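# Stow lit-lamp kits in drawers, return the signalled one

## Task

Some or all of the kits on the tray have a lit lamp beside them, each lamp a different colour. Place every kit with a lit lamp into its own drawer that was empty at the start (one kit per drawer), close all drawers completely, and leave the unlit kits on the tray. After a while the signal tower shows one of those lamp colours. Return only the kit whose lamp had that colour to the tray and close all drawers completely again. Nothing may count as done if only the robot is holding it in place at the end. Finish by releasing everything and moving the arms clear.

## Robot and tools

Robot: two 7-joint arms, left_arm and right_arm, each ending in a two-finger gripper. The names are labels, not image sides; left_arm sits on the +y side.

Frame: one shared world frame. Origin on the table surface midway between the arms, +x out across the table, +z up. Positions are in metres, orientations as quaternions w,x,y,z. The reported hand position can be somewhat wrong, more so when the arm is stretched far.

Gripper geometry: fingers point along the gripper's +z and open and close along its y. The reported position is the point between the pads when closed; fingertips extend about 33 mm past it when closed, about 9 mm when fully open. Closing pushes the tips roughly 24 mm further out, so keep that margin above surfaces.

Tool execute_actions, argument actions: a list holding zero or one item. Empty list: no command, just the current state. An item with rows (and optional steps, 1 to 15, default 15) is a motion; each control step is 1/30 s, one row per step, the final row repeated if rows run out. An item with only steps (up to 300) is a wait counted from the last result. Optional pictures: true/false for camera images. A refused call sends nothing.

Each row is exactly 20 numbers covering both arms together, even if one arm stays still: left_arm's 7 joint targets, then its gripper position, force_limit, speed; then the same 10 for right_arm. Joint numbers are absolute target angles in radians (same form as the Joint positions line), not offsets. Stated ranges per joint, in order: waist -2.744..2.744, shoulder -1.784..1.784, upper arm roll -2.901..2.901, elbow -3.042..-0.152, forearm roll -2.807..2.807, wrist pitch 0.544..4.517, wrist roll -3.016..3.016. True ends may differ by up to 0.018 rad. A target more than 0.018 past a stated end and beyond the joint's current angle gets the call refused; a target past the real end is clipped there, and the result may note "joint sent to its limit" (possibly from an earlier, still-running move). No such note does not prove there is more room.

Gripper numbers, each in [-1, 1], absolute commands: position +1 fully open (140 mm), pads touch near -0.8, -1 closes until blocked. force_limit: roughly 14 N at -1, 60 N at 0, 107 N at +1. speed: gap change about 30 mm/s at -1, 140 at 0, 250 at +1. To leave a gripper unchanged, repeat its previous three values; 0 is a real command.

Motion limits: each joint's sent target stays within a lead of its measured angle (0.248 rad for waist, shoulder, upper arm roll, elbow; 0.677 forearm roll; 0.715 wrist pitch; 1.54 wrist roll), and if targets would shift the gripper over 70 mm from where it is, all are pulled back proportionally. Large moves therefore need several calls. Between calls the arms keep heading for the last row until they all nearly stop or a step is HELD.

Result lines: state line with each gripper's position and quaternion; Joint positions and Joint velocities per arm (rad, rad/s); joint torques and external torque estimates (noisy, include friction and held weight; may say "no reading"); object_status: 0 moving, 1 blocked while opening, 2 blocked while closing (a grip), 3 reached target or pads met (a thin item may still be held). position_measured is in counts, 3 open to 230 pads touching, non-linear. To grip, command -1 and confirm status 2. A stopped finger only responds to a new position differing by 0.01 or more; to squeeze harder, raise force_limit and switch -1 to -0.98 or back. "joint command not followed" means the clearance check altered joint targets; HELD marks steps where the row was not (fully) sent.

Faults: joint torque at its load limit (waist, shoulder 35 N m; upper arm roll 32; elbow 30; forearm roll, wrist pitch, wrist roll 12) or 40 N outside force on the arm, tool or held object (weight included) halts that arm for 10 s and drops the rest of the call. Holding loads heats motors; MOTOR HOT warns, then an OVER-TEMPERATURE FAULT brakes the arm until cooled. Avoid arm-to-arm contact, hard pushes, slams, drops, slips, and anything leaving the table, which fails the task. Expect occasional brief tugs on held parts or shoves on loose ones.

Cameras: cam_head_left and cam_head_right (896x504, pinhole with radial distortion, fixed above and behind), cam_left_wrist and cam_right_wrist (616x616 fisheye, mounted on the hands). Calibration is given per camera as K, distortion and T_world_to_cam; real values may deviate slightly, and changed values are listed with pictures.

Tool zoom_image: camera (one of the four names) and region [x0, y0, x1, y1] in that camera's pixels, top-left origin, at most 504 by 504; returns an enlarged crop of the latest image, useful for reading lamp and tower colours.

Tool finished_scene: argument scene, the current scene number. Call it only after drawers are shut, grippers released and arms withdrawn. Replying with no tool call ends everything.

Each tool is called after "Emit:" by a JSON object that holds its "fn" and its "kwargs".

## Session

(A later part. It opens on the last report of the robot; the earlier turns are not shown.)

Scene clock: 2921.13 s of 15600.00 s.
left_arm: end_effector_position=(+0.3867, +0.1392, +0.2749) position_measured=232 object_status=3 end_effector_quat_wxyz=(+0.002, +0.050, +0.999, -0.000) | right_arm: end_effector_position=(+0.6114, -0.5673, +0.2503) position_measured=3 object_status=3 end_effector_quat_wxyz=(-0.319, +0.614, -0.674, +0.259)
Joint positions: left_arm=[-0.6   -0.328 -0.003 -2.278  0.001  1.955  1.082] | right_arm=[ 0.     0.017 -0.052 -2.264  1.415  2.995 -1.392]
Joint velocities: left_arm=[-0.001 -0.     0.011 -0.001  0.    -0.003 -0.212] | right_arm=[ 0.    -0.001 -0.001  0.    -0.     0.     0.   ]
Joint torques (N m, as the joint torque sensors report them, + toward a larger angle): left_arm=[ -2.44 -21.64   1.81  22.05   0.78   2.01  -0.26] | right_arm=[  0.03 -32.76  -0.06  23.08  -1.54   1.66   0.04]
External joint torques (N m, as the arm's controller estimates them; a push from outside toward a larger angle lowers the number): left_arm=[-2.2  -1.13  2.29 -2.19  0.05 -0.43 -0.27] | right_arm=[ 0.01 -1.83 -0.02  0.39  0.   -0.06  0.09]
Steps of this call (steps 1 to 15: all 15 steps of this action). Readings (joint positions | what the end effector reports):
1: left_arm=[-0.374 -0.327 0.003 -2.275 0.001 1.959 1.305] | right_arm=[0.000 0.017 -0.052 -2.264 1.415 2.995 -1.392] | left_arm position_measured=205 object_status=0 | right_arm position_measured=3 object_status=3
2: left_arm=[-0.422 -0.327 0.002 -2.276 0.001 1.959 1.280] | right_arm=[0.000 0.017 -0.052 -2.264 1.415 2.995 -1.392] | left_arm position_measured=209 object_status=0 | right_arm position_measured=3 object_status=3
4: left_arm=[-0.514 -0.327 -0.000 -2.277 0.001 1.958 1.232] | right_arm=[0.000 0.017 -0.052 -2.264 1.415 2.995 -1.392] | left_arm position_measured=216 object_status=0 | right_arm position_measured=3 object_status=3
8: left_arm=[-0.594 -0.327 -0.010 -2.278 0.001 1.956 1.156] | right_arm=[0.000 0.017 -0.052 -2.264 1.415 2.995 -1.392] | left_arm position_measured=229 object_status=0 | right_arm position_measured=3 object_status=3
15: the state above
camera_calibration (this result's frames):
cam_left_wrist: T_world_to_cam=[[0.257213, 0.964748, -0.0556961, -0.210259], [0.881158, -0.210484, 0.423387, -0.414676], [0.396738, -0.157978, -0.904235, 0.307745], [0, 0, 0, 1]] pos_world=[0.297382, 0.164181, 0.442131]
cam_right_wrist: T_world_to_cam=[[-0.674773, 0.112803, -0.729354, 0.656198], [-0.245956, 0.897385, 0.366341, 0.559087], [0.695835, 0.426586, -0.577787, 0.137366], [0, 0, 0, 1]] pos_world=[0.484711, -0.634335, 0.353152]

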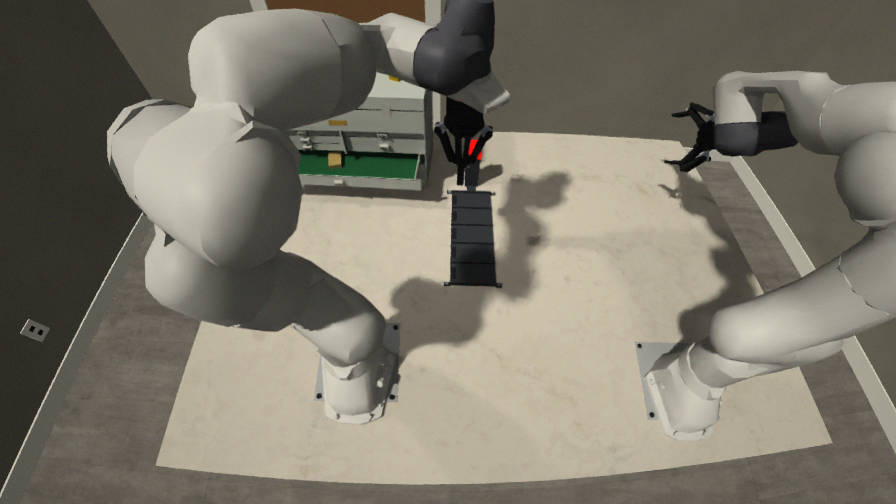

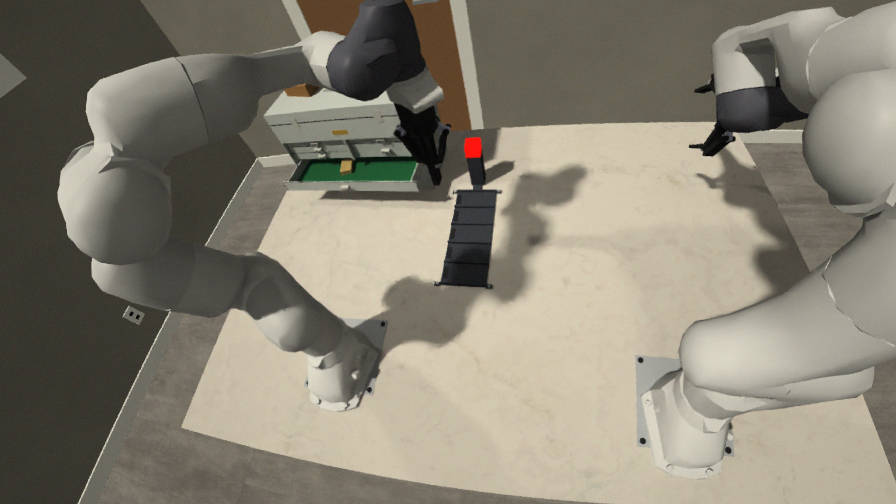

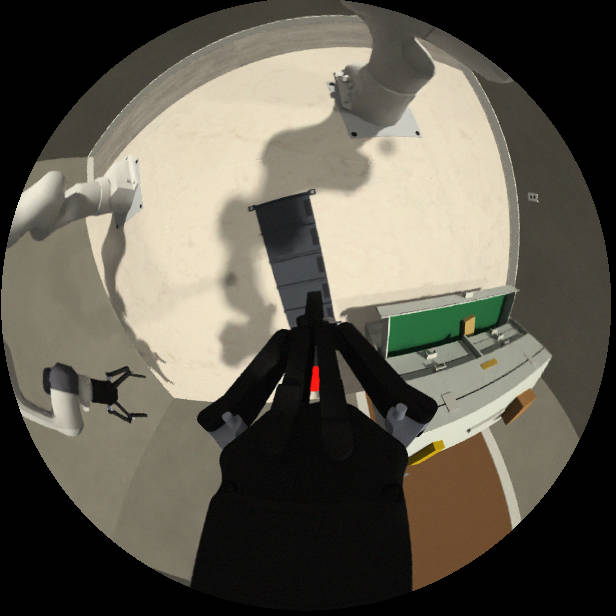

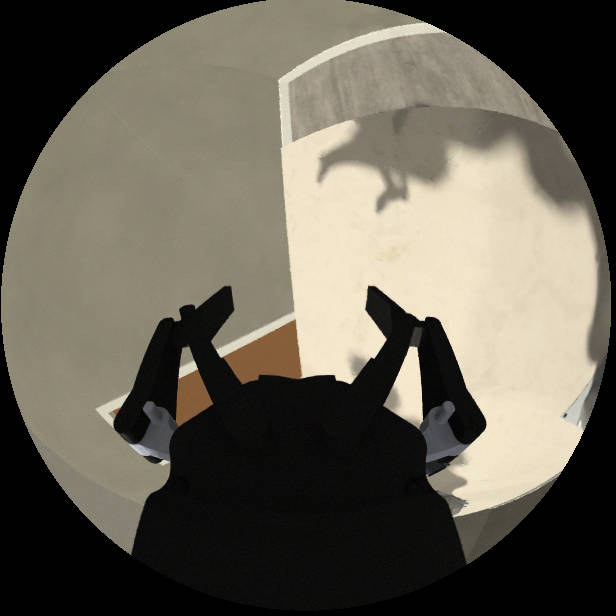

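Emit:
{"fn": "execute_actions", "kwargs": {"actions": [{"rows":[[0.2,-0.33,0,-2.28,0.0,1.95,1.85,0.2,0,0,0,0.017,-0.05,-2.264,1.415,2.995,-1.392,1,0,0]],"steps":15}], "pictures": false}}

Emit:
{"fn": "execute_actions", "kwargs": {"actions": [{"steps":30}], "pictures": false}}

Emit:
{"fn": "execute_actions", "kwargs": {"actions": [{"rows":[[0.2,-0.2,0,-2.2,0.0,2.02,1.85,0.2,0,0,0,0.017,-0.05,-2.264,1.415,2.995,-1.392,1,0,0],[0.2,-0.2,0,-2.2,0.0,2.02,1.85,0.2,0,0,0,0.017,-0.05,-2.264,1.415,2.995,-1.392,1,0,0],[0.2,-0.2,0,-2.2,0.0,2.02,1.85,0.2,0,0,0,0.017,-0.05,-2.264,1.415,2.995,-1.392,1,0,0],[0.2,-0.2,0,-2.2,0.0,2.02,1.85,0.2,0,0,0,0.017,-0.05,-2.264,1.415,2.995,-1.392,1,0,0],[0.2,-0.1,0,-2.15,0.0,2.07,1.85,0.2,0,0,0,0.017,-0.05,-2.264,1.415,2.995,-1.392,1,0,0],[0.2,-0.1,0,-2.15,0.0,2.07,1.85,0.2,0,0,0,0.017,-0.05,-2.264,1.415,2.995,-1.392,1,0,0],[0.2,-0.1,0,-2.15,0.0,2.07,1.85,0.2,0,0,0,0.017,-0.05,-2.264,1.415,2.995,-1.392,1,0,0],[0.2,-0.1,0,-2.15,0.0,2.07,1.85,0.2,0,0,0,0.017,-0.05,-2.264,1.415,2.995,-1.392,1,0,0],[0.2,0.0055,0,-2.143,0.0,2.15,1.85,0.2,0,0,0,0.017,-0.05,-2.264,1.415,2.995,-1.392,1,0,0]],"steps":15}], "pictures": false}}

Emit:
{"fn": "execute_actions", "kwargs": {"actions": [{"steps":25}]}}

Emit:
{"fn": "zoom_image", "kwargs": {"camera": "cam_left_wrist", "region": [200, 180, 440, 420]}}

Scene clock: 2939.67 s of 15600.00 s.
left_arm: end_effector_position=(+0.4604, +0.4342, +0.2748) position_measured=127 object_status=0 end_effector_quat_wxyz=(+0.002, -0.064, +0.998, +0.000) | right_arm: end_effector_position=(+0.6114, -0.5673, +0.2503) position_measured=3 object_status=3 end_effector_quat_wxyz=(-0.319, +0.614, -0.674, +0.259)
Joint positions: left_arm=[ 0.084 -0.328 -0.002 -2.279 -0.001  1.954  1.539] | right_arm=[ 0.     0.017 -0.052 -2.264  1.415  2.995 -1.392]
Joint velocities: left_arm=[ 1.348  0.     0.089 -0.     0.     0.     0.922] | right_arm=[-0.002  0.001 -0.    -0.001 -0.    -0.    -0.   ]
Joint torques (N m, as the joint torque sensors report them, + toward a larger angle): left_arm=[ -4.05 -20.62  -3.29  22.73   1.14   2.08   0.56] | right_arm=[  0.43 -32.7   -0.03  23.11  -1.51   1.59   0.09]
External joint torques (N m, as the arm's controller estimates them; a push from outside toward a larger angle lowers the number): left_arm=[ 1.26  0.86  0.98 -0.99  0.43 -0.1   0.57] | right_arm=[ 0.53 -1.92  0.13  0.54  0.01 -0.14  0.13]
Steps of this call (steps 1 to 45: the robot went on to your last target; steps 46 to 110: nothing new was sent; then 14.37 s passed at rest; steps 111 to 125: all 15 steps of this action). Readings (joint positions | what the end effector reports):
111: left_arm=[-0.569 -0.328 -0.016 -2.279 -0.000 1.954 1.067] | right_arm=[0.000 0.017 -0.052 -2.264 1.415 2.995 -1.392] | left_arm position_measured=232 object_status=0 | right_arm position_measured=3 object_status=3
112: left_arm=[-0.529 -0.328 -0.019 -2.279 -0.000 1.954 1.114] | right_arm=[0.000 0.017 -0.052 -2.264 1.415 2.995 -1.392] | left_arm position_measured=230 object_status=0 | right_arm position_measured=3 object_status=3
114: left_arm=[-0.439 -0.328 -0.015 -2.279 -0.000 1.954 1.199] | right_arm=[0.000 0.017 -0.052 -2.264 1.415 2.995 -1.392] | left_arm position_measured=210 object_status=0 | right_arm position_measured=3 object_status=3
118: left_arm=[-0.252 -0.328 -0.008 -2.279 -0.000 1.954 1.343] | right_arm=[0.000 0.017 -0.052 -2.264 1.415 2.995 -1.392] | left_arm position_measured=180 object_status=0 | right_arm position_measured=3 object_status=3
125: the state above

Scene clock: 2940.67 s of 15600.00 s.
left_arm: end_effector_position=(+0.4522, +0.4865, +0.2747) position_measured=104 object_status=3 end_effector_quat_wxyz=(+0.002, +0.024, +1.000, -0.000) | right_arm: end_effector_position=(+0.6114, -0.5673, +0.2503) position_measured=3 object_status=3 end_effector_quat_wxyz=(-0.319, +0.614, -0.674, +0.259)
Joint positions: left_arm=[ 0.197 -0.328  0.003 -2.279 -0.     1.954  1.832] | right_arm=[ 0.     0.017 -0.052 -2.264  1.415  2.995 -1.392]
Joint velocities: left_arm=[ 0.002  0.    -0.001 -0.001 -0.001 -0.001  0.037] | right_arm=[-0.     0.    -0.001  0.001  0.001  0.001  0.   ]
Joint torques (N m, as the joint torque sensors report them, + toward a larger angle): left_arm=[  1.06 -21.22  -1.48  23.19   1.14   1.87   0.35] | right_arm=[  0.04 -32.65   0.21  23.07  -1.54   1.65   0.05]
External joint torques (N m, as the arm's controller estimates them; a push from outside toward a larger angle lowers the number): left_arm=[ 1.01 -0.85 -1.21 -0.93  0.36 -0.53  0.35] | right_arm=[ 0.12 -1.74  0.34  0.38 -0.01 -0.09  0.09]
Steps of this call (steps 1 to 30: the robot went on to your last target). Readings (joint positions | what the end effector reports):
1: left_arm=[0.125 -0.328 0.002 -2.279 -0.001 1.954 1.571] | right_arm=[0.000 0.017 -0.052 -2.264 1.415 2.995 -1.392] | left_arm position_measured=119 object_status=0 | right_arm position_measured=3 object_status=3
2: left_arm=[0.155 -0.328 0.006 -2.279 -0.000 1.954 1.599] | right_arm=[0.000 0.017 -0.052 -2.264 1.415 2.995 -1.392] | left_arm position_measured=112 object_status=0 | right_arm position_measured=3 object_status=3
4: left_arm=[0.187 -0.328 0.010 -2.279 -0.000 1.954 1.647] | right_arm=[0.000 0.017 -0.052 -2.264 1.415 2.995 -1.392] | left_arm position_measured=104 object_status=0 | right_arm position_measured=3 object_status=3
8: left_arm=[0.197 -0.328 0.006 -2.279 -0.000 1.954 1.717] | right_arm=[0.000 0.017 -0.052 -2.264 1.415 2.995 -1.392] | left_arm position_measured=104 object_status=0 | right_arm position_measured=3 object_status=3
30: the state above

Scene clock: 2941.17 s of 15600.00 s.
left_arm: end_effector_position=(+0.5233, +0.5021, +0.1834) position_measured=104 object_status=3 end_effector_quat_wxyz=(-0.019, +0.028, +0.999, -0.005) | right_arm: end_effector_position=(+0.6114, -0.5673, +0.2503) position_measured=3 object_status=3 end_effector_quat_wxyz=(-0.319, +0.614, -0.674, +0.259)
Joint positions: left_arm=[ 0.198  0.006  0.002 -2.149 -0.001  2.116  1.841] | right_arm=[ 0.     0.017 -0.052 -2.264  1.415  2.995 -1.392]
Joint velocities: left_arm=[ 0.     0.064 -0.     0.    -0.001  0.168  0.006] | right_arm=[ 0.001 -0.001  0.    -0.001 -0.    -0.001  0.002]
Joint torques (N m, as the joint torque sensors report them, + toward a larger angle): left_arm=[  0.84 -34.81  -1.23  26.3    1.05   3.65   0.47] | right_arm=[  0.09 -32.47  -0.27  23.16  -1.56   1.64   0.  ]
External joint torques (N m, as the arm's controller estimates them; a push from outside toward a larger angle lowers the number): left_arm=[ 0.78  1.67 -1.31 -0.07  0.32  1.05  0.47] | right_arm=[-0.03 -1.48 -0.32  0.47 -0.01 -0.07  0.04]
Steps of this call (steps 1 to 15: all 15 steps of this action). Readings (joint positions | what the end effector reports):
1: left_arm=[0.197 -0.305 0.003 -2.256 -0.000 1.961 1.833] | right_arm=[0.000 0.017 -0.052 -2.264 1.415 2.995 -1.392] | left_arm position_measured=104 object_status=3 | right_arm position_measured=3 object_status=3
2: left_arm=[0.197 -0.273 0.003 -2.233 -0.000 1.973 1.834] | right_arm=[0.000 0.017 -0.052 -2.264 1.415 2.995 -1.392] | left_arm position_measured=104 object_status=3 | right_arm position_measured=3 object_status=3
4: left_arm=[0.197 -0.228 0.002 -2.215 -0.000 1.989 1.836] | right_arm=[0.000 0.017 -0.052 -2.264 1.415 2.995 -1.392] | left_arm position_measured=104 object_status=3 | right_arm position_measured=3 object_status=3
8: left_arm=[0.198 -0.123 0.002 -2.165 -0.001 2.031 1.839] | right_arm=[0.000 0.017 -0.052 -2.264 1.415 2.995 -1.392] | left_arm position_measured=104 object_status=3 | right_arm position_measured=3 object_status=3
15: the state above

Scene clock: 2942.00 s of 15600.00 s.
left_arm: end_effector_position=(+0.5348, +0.5046, +0.1877) position_measured=104 object_status=3 end_effector_quat_wxyz=(-0.003, +0.029, +1.000, -0.001) | right_arm: end_effector_position=(+0.6114, -0.5673, +0.2503) position_measured=3 object_status=3 end_effector_quat_wxyz=(-0.319, +0.614, -0.674, +0.259)
Joint positions: left_arm=[ 0.198  0.007  0.002 -2.144 -0.001  2.146  1.843] | right_arm=[ 0.     0.017 -0.052 -2.264  1.415  2.995 -1.392]
Joint velocities: left_arm=[-0.    -0.    -0.001 -0.001 -0.001  0.002  0.   ] | right_arm=[ 0.    -0.001  0.    -0.     0.001  0.    -0.001]
Joint torques (N m, as the joint torque sensors report them, + toward a larger angle): left_arm=[  0.6  -31.75  -0.83  23.65   1.     3.14   0.4 ] | right_arm=[ -0.03 -32.81   0.37  23.24  -1.58   1.73   0.01]
External joint torques (N m, as the arm's controller estimates them; a push from outside toward a larger angle lowers the number): left_arm=[ 0.61 -0.39 -0.82  0.35  0.3   0.74  0.4 ] | right_arm=[ 0.   -1.93  0.46  0.6  -0.05  0.    0.06]
Steps of this call (steps 1 to 25: the robot went on to your last target). Readings (joint positions | what the end effector reports):
1: left_arm=[0.198 0.007 0.002 -2.149 -0.001 2.121 1.841] | right_arm=[0.000 0.017 -0.052 -2.264 1.415 2.995 -1.392] | left_arm position_measured=104 object_status=3 | right_arm position_measured=3 object_status=3
2: left_arm=[0.198 0.007 0.002 -2.148 -0.001 2.125 1.841] | right_arm=[0.000 0.017 -0.052 -2.264 1.415 2.995 -1.392] | left_arm position_measured=104 object_status=3 | right_arm position_measured=3 object_status=3
4: left_arm=[0.198 0.007 0.002 -2.146 -0.001 2.132 1.842] | right_arm=[0.000 0.017 -0.052 -2.264 1.415 2.995 -1.392] | left_arm position_measured=104 object_status=3 | right_arm position_measured=3 object_status=3
8: left_arm=[0.198 0.007 0.002 -2.145 -0.001 2.140 1.842] | right_arm=[0.000 0.017 -0.052 -2.264 1.415 2.995 -1.392] | left_arm position_measured=104 object_status=3 | right_arm position_measured=3 object_status=3
25: the state above
camera_calibration (this result's frames):
cam_left_wrist: T_world_to_cam=[[0.215372, 0.974763, -0.0587607, -0.587861], [0.893581, -0.17245, 0.414457, -0.455555], [0.393864, -0.14177, -0.90817, 0.221908], [0, 0, 0, 1]] pos_world=[0.446282, 0.525924, 0.355795]
cam_right_wrist: T_world_to_cam=[[-0.674773, 0.112803, -0.729354, 0.656198], [-0.245956, 0.897385, 0.366341, 0.559087], [0.695835, 0.426586, -0.577787, 0.137366], [0, 0, 0, 1]] pos_world=[0.484711, -0.634335, 0.353152]

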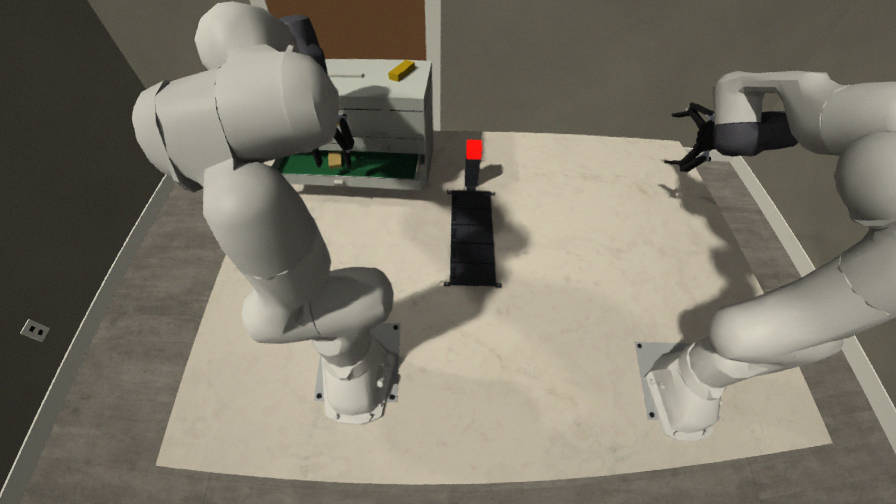

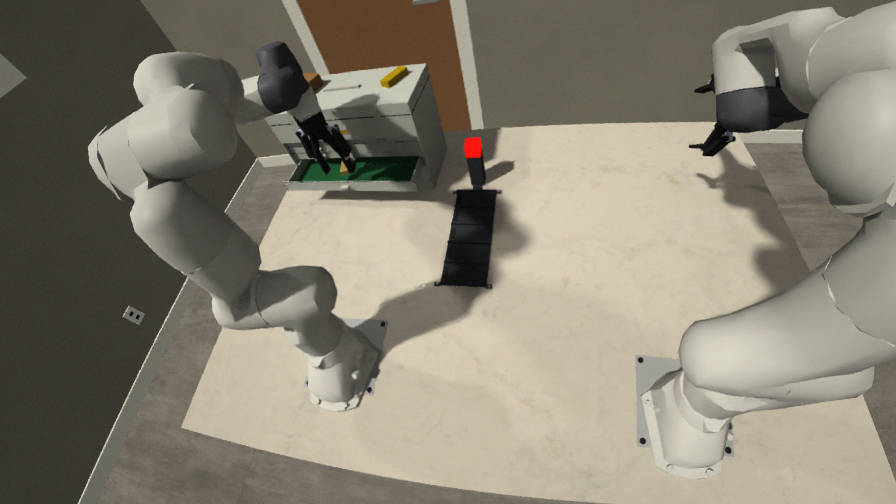

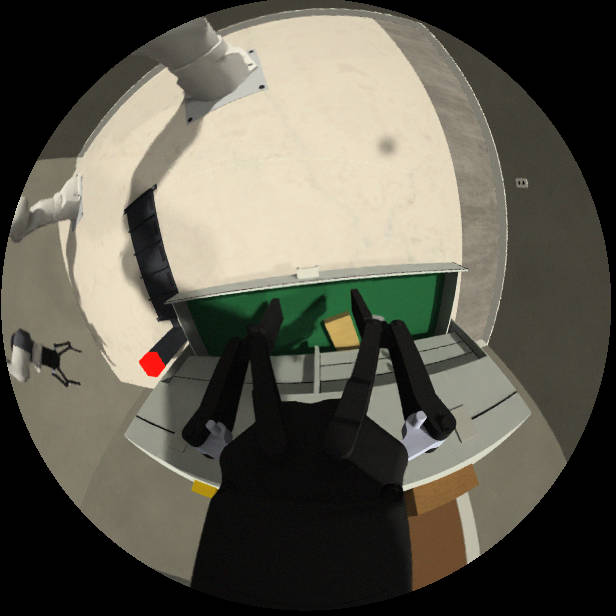

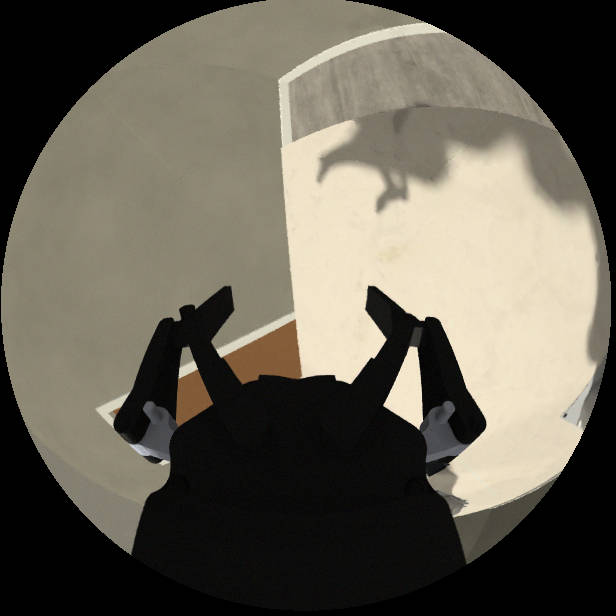

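Region (200, 180, 440, 420) of cam_left_wrist's 616x616 image, scaled by 2.100, with more detail than that image has.

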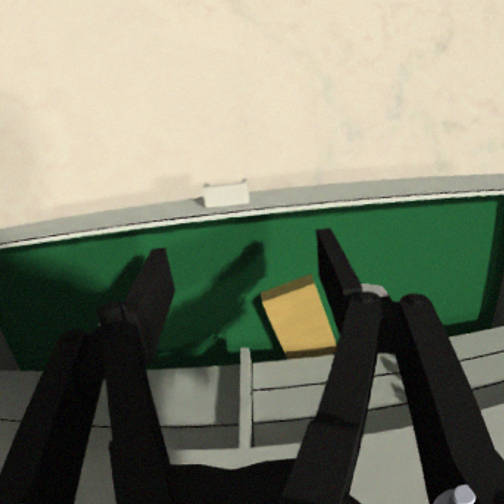

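Emit:
{"fn": "execute_actions", "kwargs": {"actions": [{"rows":[[0.2165,-0.04,0,-2.25,0.0,2.35,1.61,0,0,0,0,0.017,-0.05,-2.264,1.415,2.995,-1.392,1,0,0],[0.2165,-0.04,0,-2.25,0.0,2.35,1.61,0,0,0,0,0.017,-0.05,-2.264,1.415,2.995,-1.392,1,0,0],[0.2165,-0.04,0,-2.25,0.0,2.35,1.61,0,0,0,0,0.017,-0.05,-2.264,1.415,2.995,-1.392,1,0,0],[0.2165,-0.04,0,-2.25,0.0,2.4,1.61,0,0,0,0,0.017,-0.05,-2.264,1.415,2.995,-1.392,1,0,0],[0.2165,-0.04,0,-2.25,0.0,2.4,1.61,0,0,0,0,0.017,-0.05,-2.264,1.415,2.995,-1.392,1,0,0],[0.2165,-0.04,0,-2.25,0.0,2.4,1.61,0,0,0,0,0.017,-0.05,-2.264,1.415,2.995,-1.392,1,0,0],[0.2165,-0.04,0,-2.3,0.0,2.5,1.61,0,0,0,0,0.017,-0.05,-2.264,1.415,2.995,-1.392,1,0,0],[0.2165,-0.04,0,-2.3,0.0,2.5,1.61,0,0,0,0,0.017,-0.05,-2.264,1.415,2.995,-1.392,1,0,0],[0.2165,-0.04,0,-2.3,0.0,2.5,1.61,0,0,0,0,0.017,-0.05,-2.264,1.415,2.995,-1.392,1,0,0],[0.2165,-0.04,0,-2.3,0.0,2.5,1.61,0,0,0,0,0.017,-0.05,-2.264,1.415,2.995,-1.392,1,0,0],[0.2185,-0.042,0,-2.3515,0.0,2.603,1.61,0,0,0,0,0.017,-0.05,-2.264,1.415,2.995,-1.392,1,0,0]],"steps":15}], "pictures": false}}

Emit:
{"fn": "execute_actions", "kwargs": {"actions": [{"steps":35}]}}

Emit:
{"fn": "zoom_image", "kwargs": {"camera": "cam_left_wrist", "region": [200, 180, 440, 420]}}

Scene clock: 2999.00 s of 15600.00 s.
left_arm: end_effector_position=(+0.5619, +0.5197, +0.1657) position_measured=129 object_status=3 end_effector_quat_wxyz=(+0.110, -0.070, +0.991, +0.018) | right_arm: end_effector_position=(+0.6114, -0.5673, +0.2503) position_measured=3 object_status=3 end_effector_quat_wxyz=(-0.319, +0.614, -0.674, +0.259)
Joint positions: left_arm=[ 0.215 -0.041  0.    -2.344 -0.     2.527  1.661] | right_arm=[ 0.     0.017 -0.052 -2.264  1.415  2.995 -1.392]
Joint velocities: left_arm=[ 0.004  0.003  0.    -0.122  0.     0.419 -0.144] | right_arm=[-0.001 -0.001 -0.002 -0.001 -0.001  0.     0.001]
Joint torques (N m, as the joint torque sensors report them, + toward a larger angle): left_arm=[  0.91 -30.38  -0.2   23.58   0.88   4.09  -0.38] | right_arm=[  0.32 -32.77  -0.56  23.53  -1.5    1.65   0.04]
External joint torques (N m, as the arm's controller estimates them; a push from outside toward a larger angle lowers the number): left_arm=[ 1.04  0.9   0.   -1.27  0.23  0.88 -0.38] | right_arm=[ 0.48 -1.83 -0.33  0.87  0.02 -0.1   0.08]
Steps of this call (steps 1 to 15: the robot went on to your last target; steps 16 to 90: nothing new was sent; then 53.50 s passed at rest; steps 91 to 105: all 15 steps of this action). Readings (joint positions | what the end effector reports):
91: left_arm=[0.200 -0.005 0.001 -2.170 -0.000 2.181 1.822] | right_arm=[0.000 0.017 -0.052 -2.264 1.415 2.995 -1.392] | left_arm position_measured=104 object_status=0 | right_arm position_measured=3 object_status=3
92: left_arm=[0.204 -0.018 0.000 -2.197 -0.000 2.210 1.800] | right_arm=[0.000 0.017 -0.052 -2.264 1.415 2.995 -1.392] | left_arm position_measured=110 object_status=0 | right_arm position_measured=3 object_status=3
94: left_arm=[0.210 -0.029 0.000 -2.229 -0.000 2.261 1.764] | right_arm=[0.000 0.017 -0.052 -2.264 1.415 2.995 -1.392] | left_arm position_measured=125 object_status=0 | right_arm position_measured=3 object_status=3
98: left_arm=[0.214 -0.039 0.000 -2.269 -0.000 2.368 1.712] | right_arm=[0.000 0.017 -0.052 -2.264 1.415 2.995 -1.392] | left_arm position_measured=129 object_status=0 | right_arm position_measured=3 object_status=3
105: the state above

Scene clock: 3000.17 s of 15600.00 s.
left_arm: end_effector_position=(+0.5788, +0.5239, +0.1745) position_measured=129 object_status=3 end_effector_quat_wxyz=(+0.143, -0.091, +0.985, +0.020) | right_arm: end_effector_position=(+0.6114, -0.5673, +0.2503) position_measured=3 object_status=3 end_effector_quat_wxyz=(-0.319, +0.614, -0.674, +0.259)
Joint positions: left_arm=[ 0.216 -0.041  0.    -2.35  -0.     2.599  1.618] | right_arm=[ 0.     0.017 -0.052 -2.264  1.415  2.995 -1.392]
Joint velocities: left_arm=[ 0.001 -0.001 -0.    -0.    -0.002 -0.    -0.003] | right_arm=[-0.     0.002  0.001  0.002  0.001  0.    -0.001]
Joint torques (N m, as the joint torque sensors report them, + toward a larger angle): left_arm=[  0.41 -29.66   0.14  21.23   0.89   3.77  -0.26] | right_arm=[  0.26 -33.19  -0.19  23.01  -1.53   1.64   0.03]
External joint torques (N m, as the arm's controller estimates them; a push from outside toward a larger angle lowers the number): left_arm=[ 0.32 -0.73  0.09 -1.32  0.29  0.77 -0.25] | right_arm=[ 0.28 -2.28 -0.12  0.3   0.01 -0.09  0.07]
Steps of this call (steps 1 to 30: the robot went on to your last target; steps 31 to 35: nothing new was sent). Readings (joint positions | what the end effector reports):
1: left_arm=[0.216 -0.041 0.000 -2.347 -0.000 2.540 1.656] | right_arm=[0.000 0.017 -0.052 -2.264 1.415 2.995 -1.392] | left_arm position_measured=129 object_status=3 | right_arm position_measured=3 object_status=3
2: left_arm=[0.216 -0.041 0.000 -2.348 -0.000 2.550 1.652] | right_arm=[0.000 0.017 -0.052 -2.264 1.415 2.995 -1.392] | left_arm position_measured=129 object_status=3 | right_arm position_measured=3 object_status=3
4: left_arm=[0.216 -0.041 0.000 -2.349 -0.000 2.566 1.645] | right_arm=[0.000 0.017 -0.052 -2.264 1.415 2.995 -1.392] | left_arm position_measured=129 object_status=3 | right_arm position_measured=3 object_status=3
8: left_arm=[0.216 -0.041 0.000 -2.350 -0.000 2.584 1.635] | right_arm=[0.000 0.017 -0.052 -2.264 1.415 2.995 -1.392] | left_arm position_measured=129 object_status=3 | right_arm position_measured=3 object_status=3
35: the state above
All arms were judged still, so your last target was given up. Only a new action makes them travel on or press farther. Fingers that are still opening or closing keep moving.
camera_calibration (this result's frames):
cam_left_wrist: T_world_to_cam=[[-0.0163671, 0.999855, 0.00460227, -0.506899], [0.754011, 0.00931955, 0.656796, -0.542815], [0.656658, 0.01422, -0.754054, -0.0654094], [0, 0, 0, 1]] pos_world=[0.443943, 0.512814, 0.309529]
cam_right_wrist: T_world_to_cam=[[-0.674773, 0.112803, -0.729354, 0.656197], [-0.245956, 0.897385, 0.366341, 0.559087], [0.695835, 0.426586, -0.577787, 0.137366], [0, 0, 0, 1]] pos_world=[0.484711, -0.634335, 0.353152]

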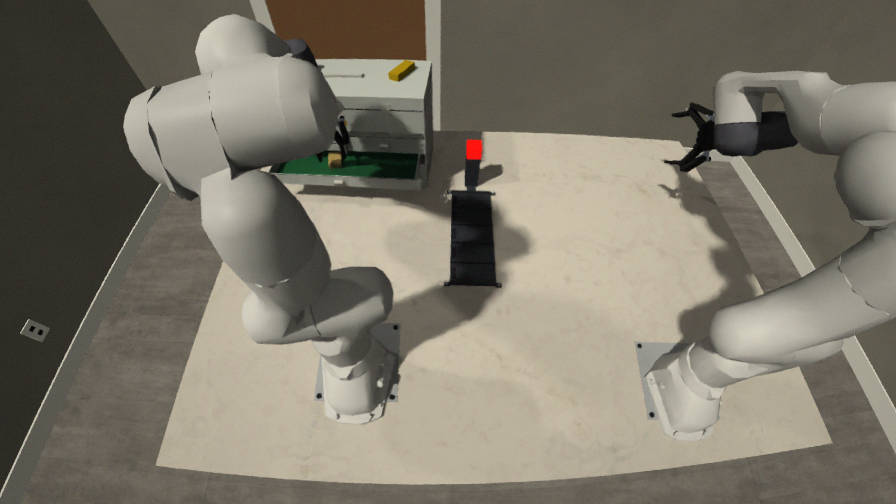

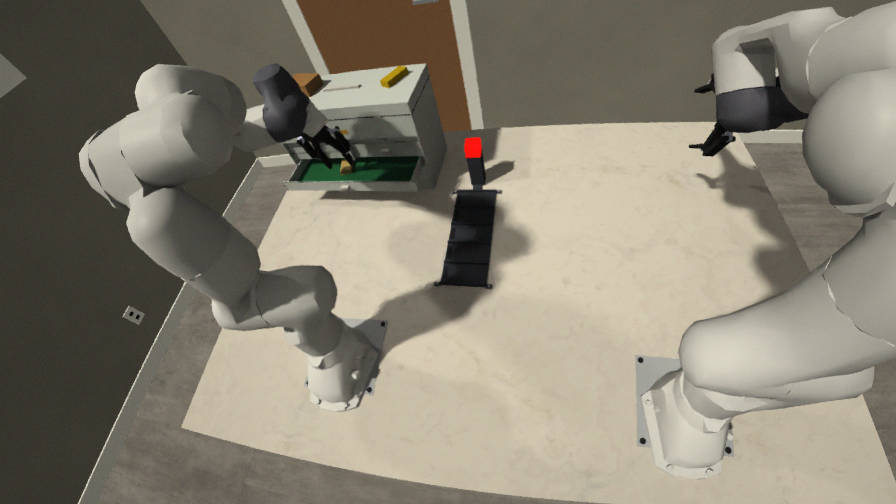

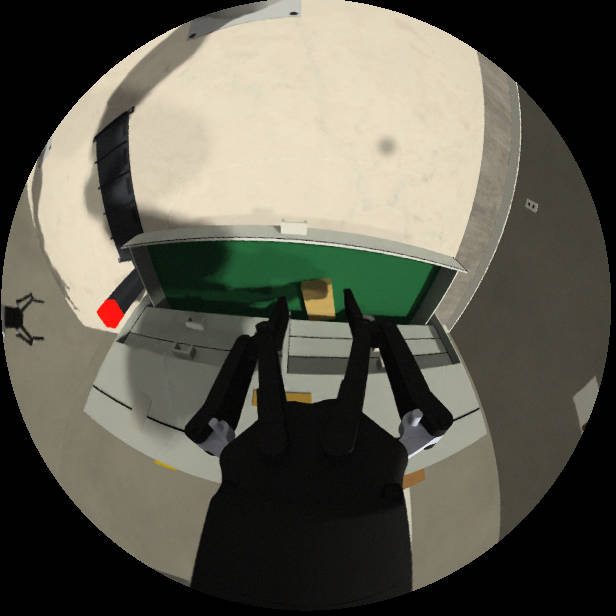

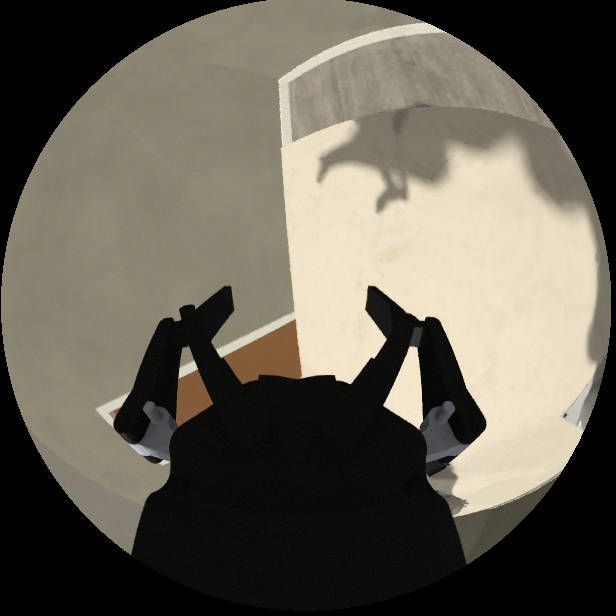

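Region (200, 180, 440, 420) of cam_left_wrist's 616x616 image, scaled by 2.100, with more detail than that image has.

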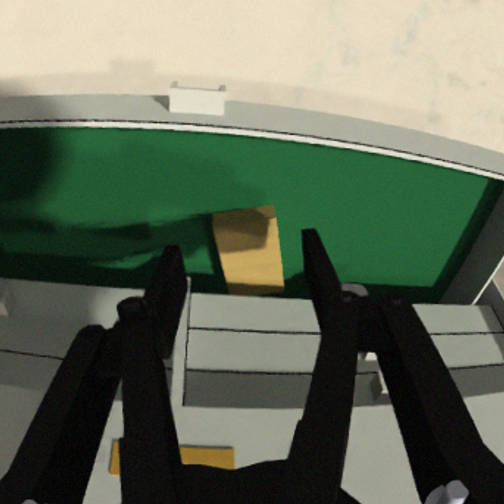

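Aligned. Descend.

Emit:
{"fn": "execute_actions", "kwargs": {"actions": [{"rows":[[0.2185,-0.028,0,-2.358,0.0,2.63,1.61,0,0,0,0,0.017,-0.05,-2.264,1.415,2.995,-1.392,1,0,0],[0.2185,-0.028,0,-2.358,0.0,2.63,1.61,0,0,0,0,0.017,-0.05,-2.264,1.415,2.995,-1.392,1,0,0],[0.2185,-0.028,0,-2.358,0.0,2.63,1.61,0,0,0,0,0.017,-0.05,-2.264,1.415,2.995,-1.392,1,0,0],[0.2185,-0.014,0,-2.365,0.0,2.65,1.61,0,0,0,0,0.017,-0.05,-2.264,1.415,2.995,-1.392,1,0,0],[0.2185,-0.014,0,-2.365,0.0,2.65,1.61,0,0,0,0,0.017,-0.05,-2.264,1.415,2.995,-1.392,1,0,0],[0.2185,-0.014,0,-2.365,0.0,2.65,1.61,0,0,0,0,0.017,-0.05,-2.264,1.415,2.995,-1.392,1,0,0],[0.2185,0,0,-2.372,0.0,2.67,1.61,0,0,0,0,0.017,-0.05,-2.264,1.415,2.995,-1.392,1,0,0],[0.2185,0,0,-2.372,0.0,2.67,1.61,0,0,0,0,0.017,-0.05,-2.264,1.415,2.995,-1.392,1,0,0],[0.2185,0,0,-2.372,0.0,2.67,1.61,0,0,0,0,0.017,-0.05,-2.264,1.415,2.995,-1.392,1,0,0],[0.2185,0.014,0,-2.3795,0.0,2.687,1.61,0,0,0,0,0.017,-0.05,-2.264,1.415,2.995,-1.392,1,0,0]],"steps":15}], "pictures": false}}

Emit:
{"fn": "execute_actions", "kwargs": {"actions": [{"steps":15}]}}

Emit:
{"fn": "zoom_image", "kwargs": {"camera": "cam_left_wrist", "region": [200, 180, 440, 420]}}

Scene clock: 3017.17 s of 15600.00 s.
left_arm: end_effector_position=(+0.5755, +0.5231, +0.1413) position_measured=129 object_status=3 end_effector_quat_wxyz=(+0.138, -0.091, +0.986, +0.019) | right_arm: end_effector_position=(+0.6114, -0.5673, +0.2503) position_measured=3 object_status=3 end_effector_quat_wxyz=(-0.319, +0.614, -0.674, +0.259)
Joint positions: left_arm=[ 0.216  0.013  0.    -2.379 -0.     2.67   1.617] | right_arm=[ 0.     0.017 -0.052 -2.264  1.415  2.995 -1.392]
Joint velocities: left_arm=[ 0.002  0.019  0.    -0.01  -0.001  0.07   0.001] | right_arm=[ 0.001  0.     0.     0.     0.001 -0.     0.   ]
Joint torques (N m, as the joint torque sensors report them, + toward a larger angle): left_arm=[  0.78 -30.59   0.16  21.24   0.89   4.05  -0.27] | right_arm=[ -0.08 -32.65   0.08  22.51  -1.52   1.7    0.02]
External joint torques (N m, as the arm's controller estimates them; a push from outside toward a larger angle lowers the number): left_arm=[ 0.68  0.79  0.05 -1.45  0.32  0.89 -0.26] | right_arm=[-0.12 -1.71  0.11 -0.18  0.01 -0.03  0.06]
Steps of this call (steps 1 to 90: nothing new was sent; then 13.50 s passed at rest; steps 91 to 105: all 15 steps of this action). Readings (joint positions | what the end effector reports):
91: left_arm=[0.216 -0.039 0.000 -2.351 -0.000 2.604 1.617] | right_arm=[0.000 0.017 -0.052 -2.264 1.415 2.995 -1.392] | left_arm position_measured=129 object_status=3 | right_arm position_measured=3 object_status=3
92: left_arm=[0.216 -0.037 0.000 -2.352 -0.000 2.608 1.617] | right_arm=[0.000 0.017 -0.052 -2.264 1.415 2.995 -1.392] | left_arm position_measured=129 object_status=3 | right_arm position_measured=3 object_status=3
94: left_arm=[0.216 -0.031 0.000 -2.355 -0.000 2.617 1.617] | right_arm=[0.000 0.017 -0.052 -2.264 1.415 2.995 -1.392] | left_arm position_measured=129 object_status=3 | right_arm position_measured=3 object_status=3
98: left_arm=[0.216 -0.012 0.000 -2.365 -0.000 2.640 1.617] | right_arm=[0.000 0.017 -0.052 -2.264 1.415 2.995 -1.392] | left_arm position_measured=129 object_status=3 | right_arm position_measured=3 object_status=3
105: the state above

Scene clock: 3017.67 s of 15600.00 s.
left_arm: end_effector_position=(+0.5787, +0.5239, +0.1431) position_measured=129 object_status=3 end_effector_quat_wxyz=(+0.143, -0.091, +0.985, +0.020) | right_arm: end_effector_position=(+0.6114, -0.5673, +0.2503) position_measured=3 object_status=3 end_effector_quat_wxyz=(-0.319, +0.614, -0.674, +0.259)
Joint positions: left_arm=[ 0.216  0.013  0.    -2.379 -0.     2.682  1.617] | right_arm=[ 0.     0.017 -0.052 -2.264  1.415  2.995 -1.392]
Joint velocities: left_arm=[-0.    -0.001 -0.    -0.001 -0.001  0.003 -0.   ] | right_arm=[ 0.001  0.     0.001 -0.001 -0.    -0.001 -0.001]
Joint torques (N m, as the joint torque sensors report them, + toward a larger angle): left_arm=[  0.54 -29.35   0.25  20.88   0.86   3.72  -0.25] | right_arm=[ -0.1  -32.62   0.16  23.12  -1.53   1.63   0.09]
External joint torques (N m, as the arm's controller estimates them; a push from outside toward a larger angle lowers the number): left_arm=[ 0.55  0.46  0.25 -0.72  0.3   0.73 -0.24] | right_arm=[-0.11 -1.75  0.21  0.51  0.   -0.1   0.13]
Steps of this call (steps 1 to 15: the robot went on to your last target). Readings (joint positions | what the end effector reports):
1: left_arm=[0.216 0.013 0.000 -2.379 -0.000 2.672 1.617] | right_arm=[0.000 0.017 -0.052 -2.264 1.415 2.995 -1.392] | left_arm position_measured=129 object_status=3 | right_arm position_measured=3 object_status=3
2: left_arm=[0.216 0.013 0.000 -2.379 -0.000 2.674 1.617] | right_arm=[0.000 0.017 -0.052 -2.264 1.415 2.995 -1.392] | left_arm position_measured=129 object_status=3 | right_arm position_measured=3 object_status=3
4: left_arm=[0.216 0.013 0.000 -2.379 -0.000 2.677 1.617] | right_arm=[0.000 0.017 -0.052 -2.264 1.415 2.995 -1.392] | left_arm position_measured=129 object_status=3 | right_arm position_measured=3 object_status=3
8: left_arm=[0.216 0.013 0.000 -2.379 -0.000 2.680 1.617] | right_arm=[0.000 0.017 -0.052 -2.264 1.415 2.995 -1.392] | left_arm position_measured=129 object_status=3 | right_arm position_measured=3 object_status=3
15: the state above
camera_calibration (this result's frames):
cam_left_wrist: T_world_to_cam=[[-0.0174577, 0.999837, 0.00456447, -0.506138], [0.753338, 0.0101518, 0.657555, -0.522286], [0.657402, 0.014918, -0.753393, -0.0898011], [0, 0, 0, 1]] pos_world=[0.443657, 0.512697, 0.278086]
cam_right_wrist: T_world_to_cam=[[-0.674773, 0.112803, -0.729354, 0.656197], [-0.245956, 0.897385, 0.366341, 0.559087], [0.695835, 0.426586, -0.577787, 0.137366], [0, 0, 0, 1]] pos_world=[0.484711, -0.634335, 0.353152]

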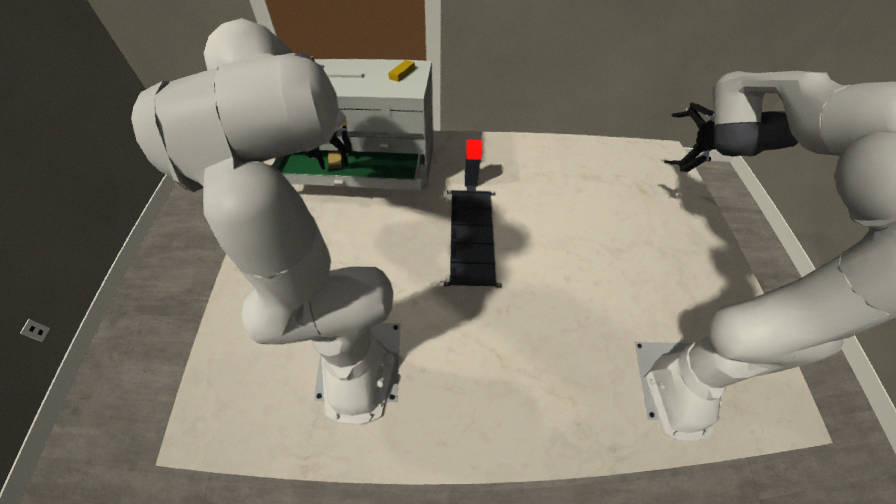

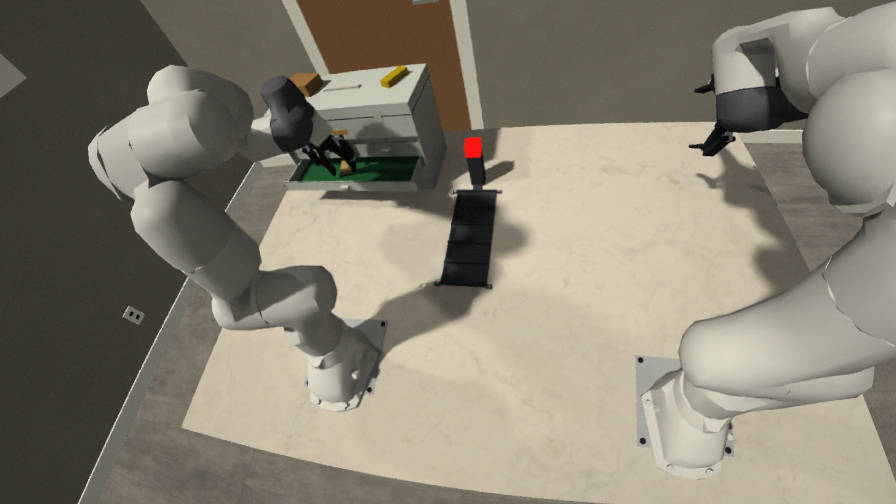

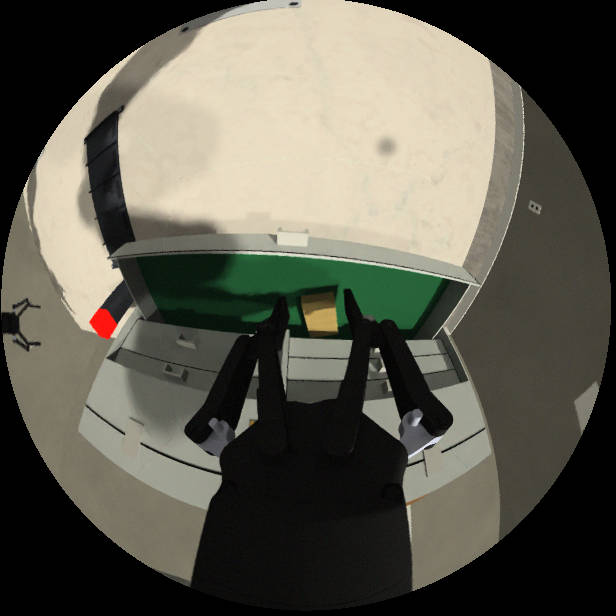

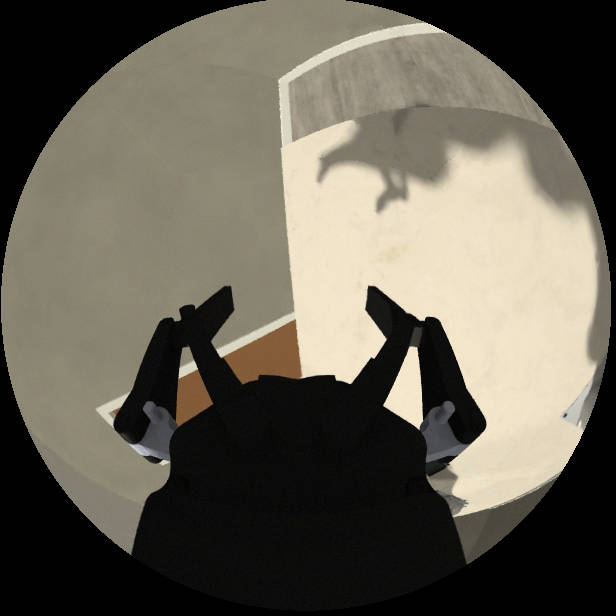

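Region (200, 180, 440, 420) of cam_left_wrist's 616x616 image, scaled by 2.100, with more detail than that image has.

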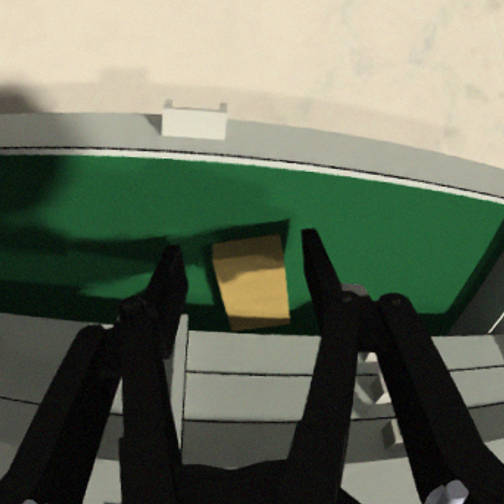

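Emit:
{"fn": "execute_actions", "kwargs": {"actions": [{"rows":[[0.2185,0.014,0,-2.3795,0.0,2.687,1.61,-1,0.3,-0.6,0,0.017,-0.05,-2.264,1.415,2.995,-1.392,1,0,0]],"steps":15}], "pictures": false}}

Emit:
{"fn": "execute_actions", "kwargs": {"actions": [{"steps":12}], "pictures": false}}

Scene clock: 3027.90 s of 15600.00 s.
left_arm: end_effector_position=(+0.5789, +0.5240, +0.1433) position_measured=184 object_status=0 end_effector_quat_wxyz=(+0.144, -0.091, +0.985, +0.020) | right_arm: end_effector_position=(+0.6114, -0.5673, +0.2503) position_measured=3 object_status=3 end_effector_quat_wxyz=(-0.319, +0.614, -0.674, +0.259)
Joint positions: left_arm=[ 0.216  0.013  0.    -2.379 -0.     2.683  1.617] | right_arm=[ 0.     0.017 -0.052 -2.264  1.415  2.995 -1.392]
Joint velocities: left_arm=[ 0.001  0.001  0.001  0.    -0.     0.    -0.001] | right_arm=[-0.001 -0.001 -0.    -0.     0.001  0.     0.001]
Joint torques (N m, as the joint torque sensors report them, + toward a larger angle): left_arm=[  0.42 -29.48   0.29  21.26   0.89   3.74  -0.28] | right_arm=[  0.1  -32.79  -0.05  23.04  -1.58   1.59   0.1 ]
External joint torques (N m, as the arm's controller estimates them; a push from outside toward a larger angle lowers the number): left_arm=[ 0.32  0.46  0.18 -0.47  0.34  0.72 -0.27] | right_arm=[ 0.19 -1.83  0.11  0.33 -0.05 -0.15  0.14]
Steps of this call (steps 1 to 15: the robot went on to your last target; steps 16 to 90: nothing new was sent; then 6.73 s passed at rest; steps 91 to 105: all 15 steps of this action). Readings (joint positions | what the end effector reports):
91: left_arm=[0.216 0.013 0.000 -2.379 -0.000 2.683 1.617] | right_arm=[0.000 0.017 -0.052 -2.264 1.415 2.995 -1.392] | left_arm position_measured=129 object_status=0 | right_arm position_measured=3 object_status=3
92: left_arm=[0.216 0.013 0.000 -2.379 -0.000 2.683 1.617] | right_arm=[0.000 0.017 -0.052 -2.264 1.415 2.995 -1.392] | left_arm position_measured=132 object_status=0 | right_arm position_measured=3 object_status=3
94: left_arm=[0.216 0.013 0.000 -2.379 -0.000 2.683 1.617] | right_arm=[0.000 0.017 -0.052 -2.264 1.415 2.995 -1.392] | left_arm position_measured=140 object_status=0 | right_arm position_measured=3 object_status=3
98: left_arm=[0.216 0.013 0.000 -2.379 -0.000 2.683 1.617] | right_arm=[0.000 0.017 -0.052 -2.264 1.415 2.995 -1.392] | left_arm position_measured=156 object_status=0 | right_arm position_measured=3 object_status=3
105: the state above

Scene clock: 3028.30 s of 15600.00 s.
left_arm: end_effector_position=(+0.5789, +0.5240, +0.1433) position_measured=232 object_status=0 end_effector_quat_wxyz=(+0.144, -0.091, +0.985, +0.020) | right_arm: end_effector_position=(+0.6114, -0.5673, +0.2503) position_measured=3 object_status=3 end_effector_quat_wxyz=(-0.319, +0.614, -0.674, +0.259)
Joint positions: left_arm=[ 0.216  0.013  0.    -2.379 -0.     2.683  1.617] | right_arm=[ 0.     0.017 -0.052 -2.264  1.415  2.995 -1.392]
Joint velocities: left_arm=[ 0.     0.001 -0.     0.     0.001 -0.001 -0.001] | right_arm=[ 0.    -0.001 -0.001 -0.    -0.    -0.001  0.   ]
Joint torques (N m, as the joint torque sensors report them, + toward a larger angle): left_arm=[  1.03 -29.63   0.25  20.95   0.92   3.67  -0.24] | right_arm=[  0.04 -32.92  -0.23  23.05  -1.53   1.63   0.07]
External joint torques (N m, as the arm's controller estimates them; a push from outside toward a larger angle lowers the number): left_arm=[ 1.03  0.32  0.24 -0.78  0.36  0.65 -0.24] | right_arm=[ 0.08 -1.95 -0.13  0.36  0.   -0.1   0.11]
Steps of this call (steps 1 to 12: the robot went on to your last target). Readings (joint positions | what the end effector reports):
1: left_arm=[0.216 0.013 0.000 -2.379 -0.000 2.683 1.617] | right_arm=[0.000 0.017 -0.052 -2.264 1.415 2.995 -1.392] | left_arm position_measured=188 object_status=0 | right_arm position_measured=3 object_status=3
2: left_arm=[0.216 0.013 0.000 -2.379 -0.000 2.683 1.617] | right_arm=[0.000 0.017 -0.052 -2.264 1.415 2.995 -1.392] | left_arm position_measured=192 object_status=0 | right_arm position_measured=3 object_status=3
4: left_arm=[0.216 0.013 0.000 -2.379 -0.000 2.683 1.617] | right_arm=[0.000 0.017 -0.052 -2.264 1.415 2.995 -1.392] | left_arm position_measured=200 object_status=0 | right_arm position_measured=3 object_status=3
8: left_arm=[0.216 0.013 0.000 -2.379 -0.000 2.683 1.617] | right_arm=[0.000 0.017 -0.052 -2.264 1.415 2.995 -1.392] | left_arm position_measured=216 object_status=0 | right_arm position_measured=3 object_status=3
12: the state above


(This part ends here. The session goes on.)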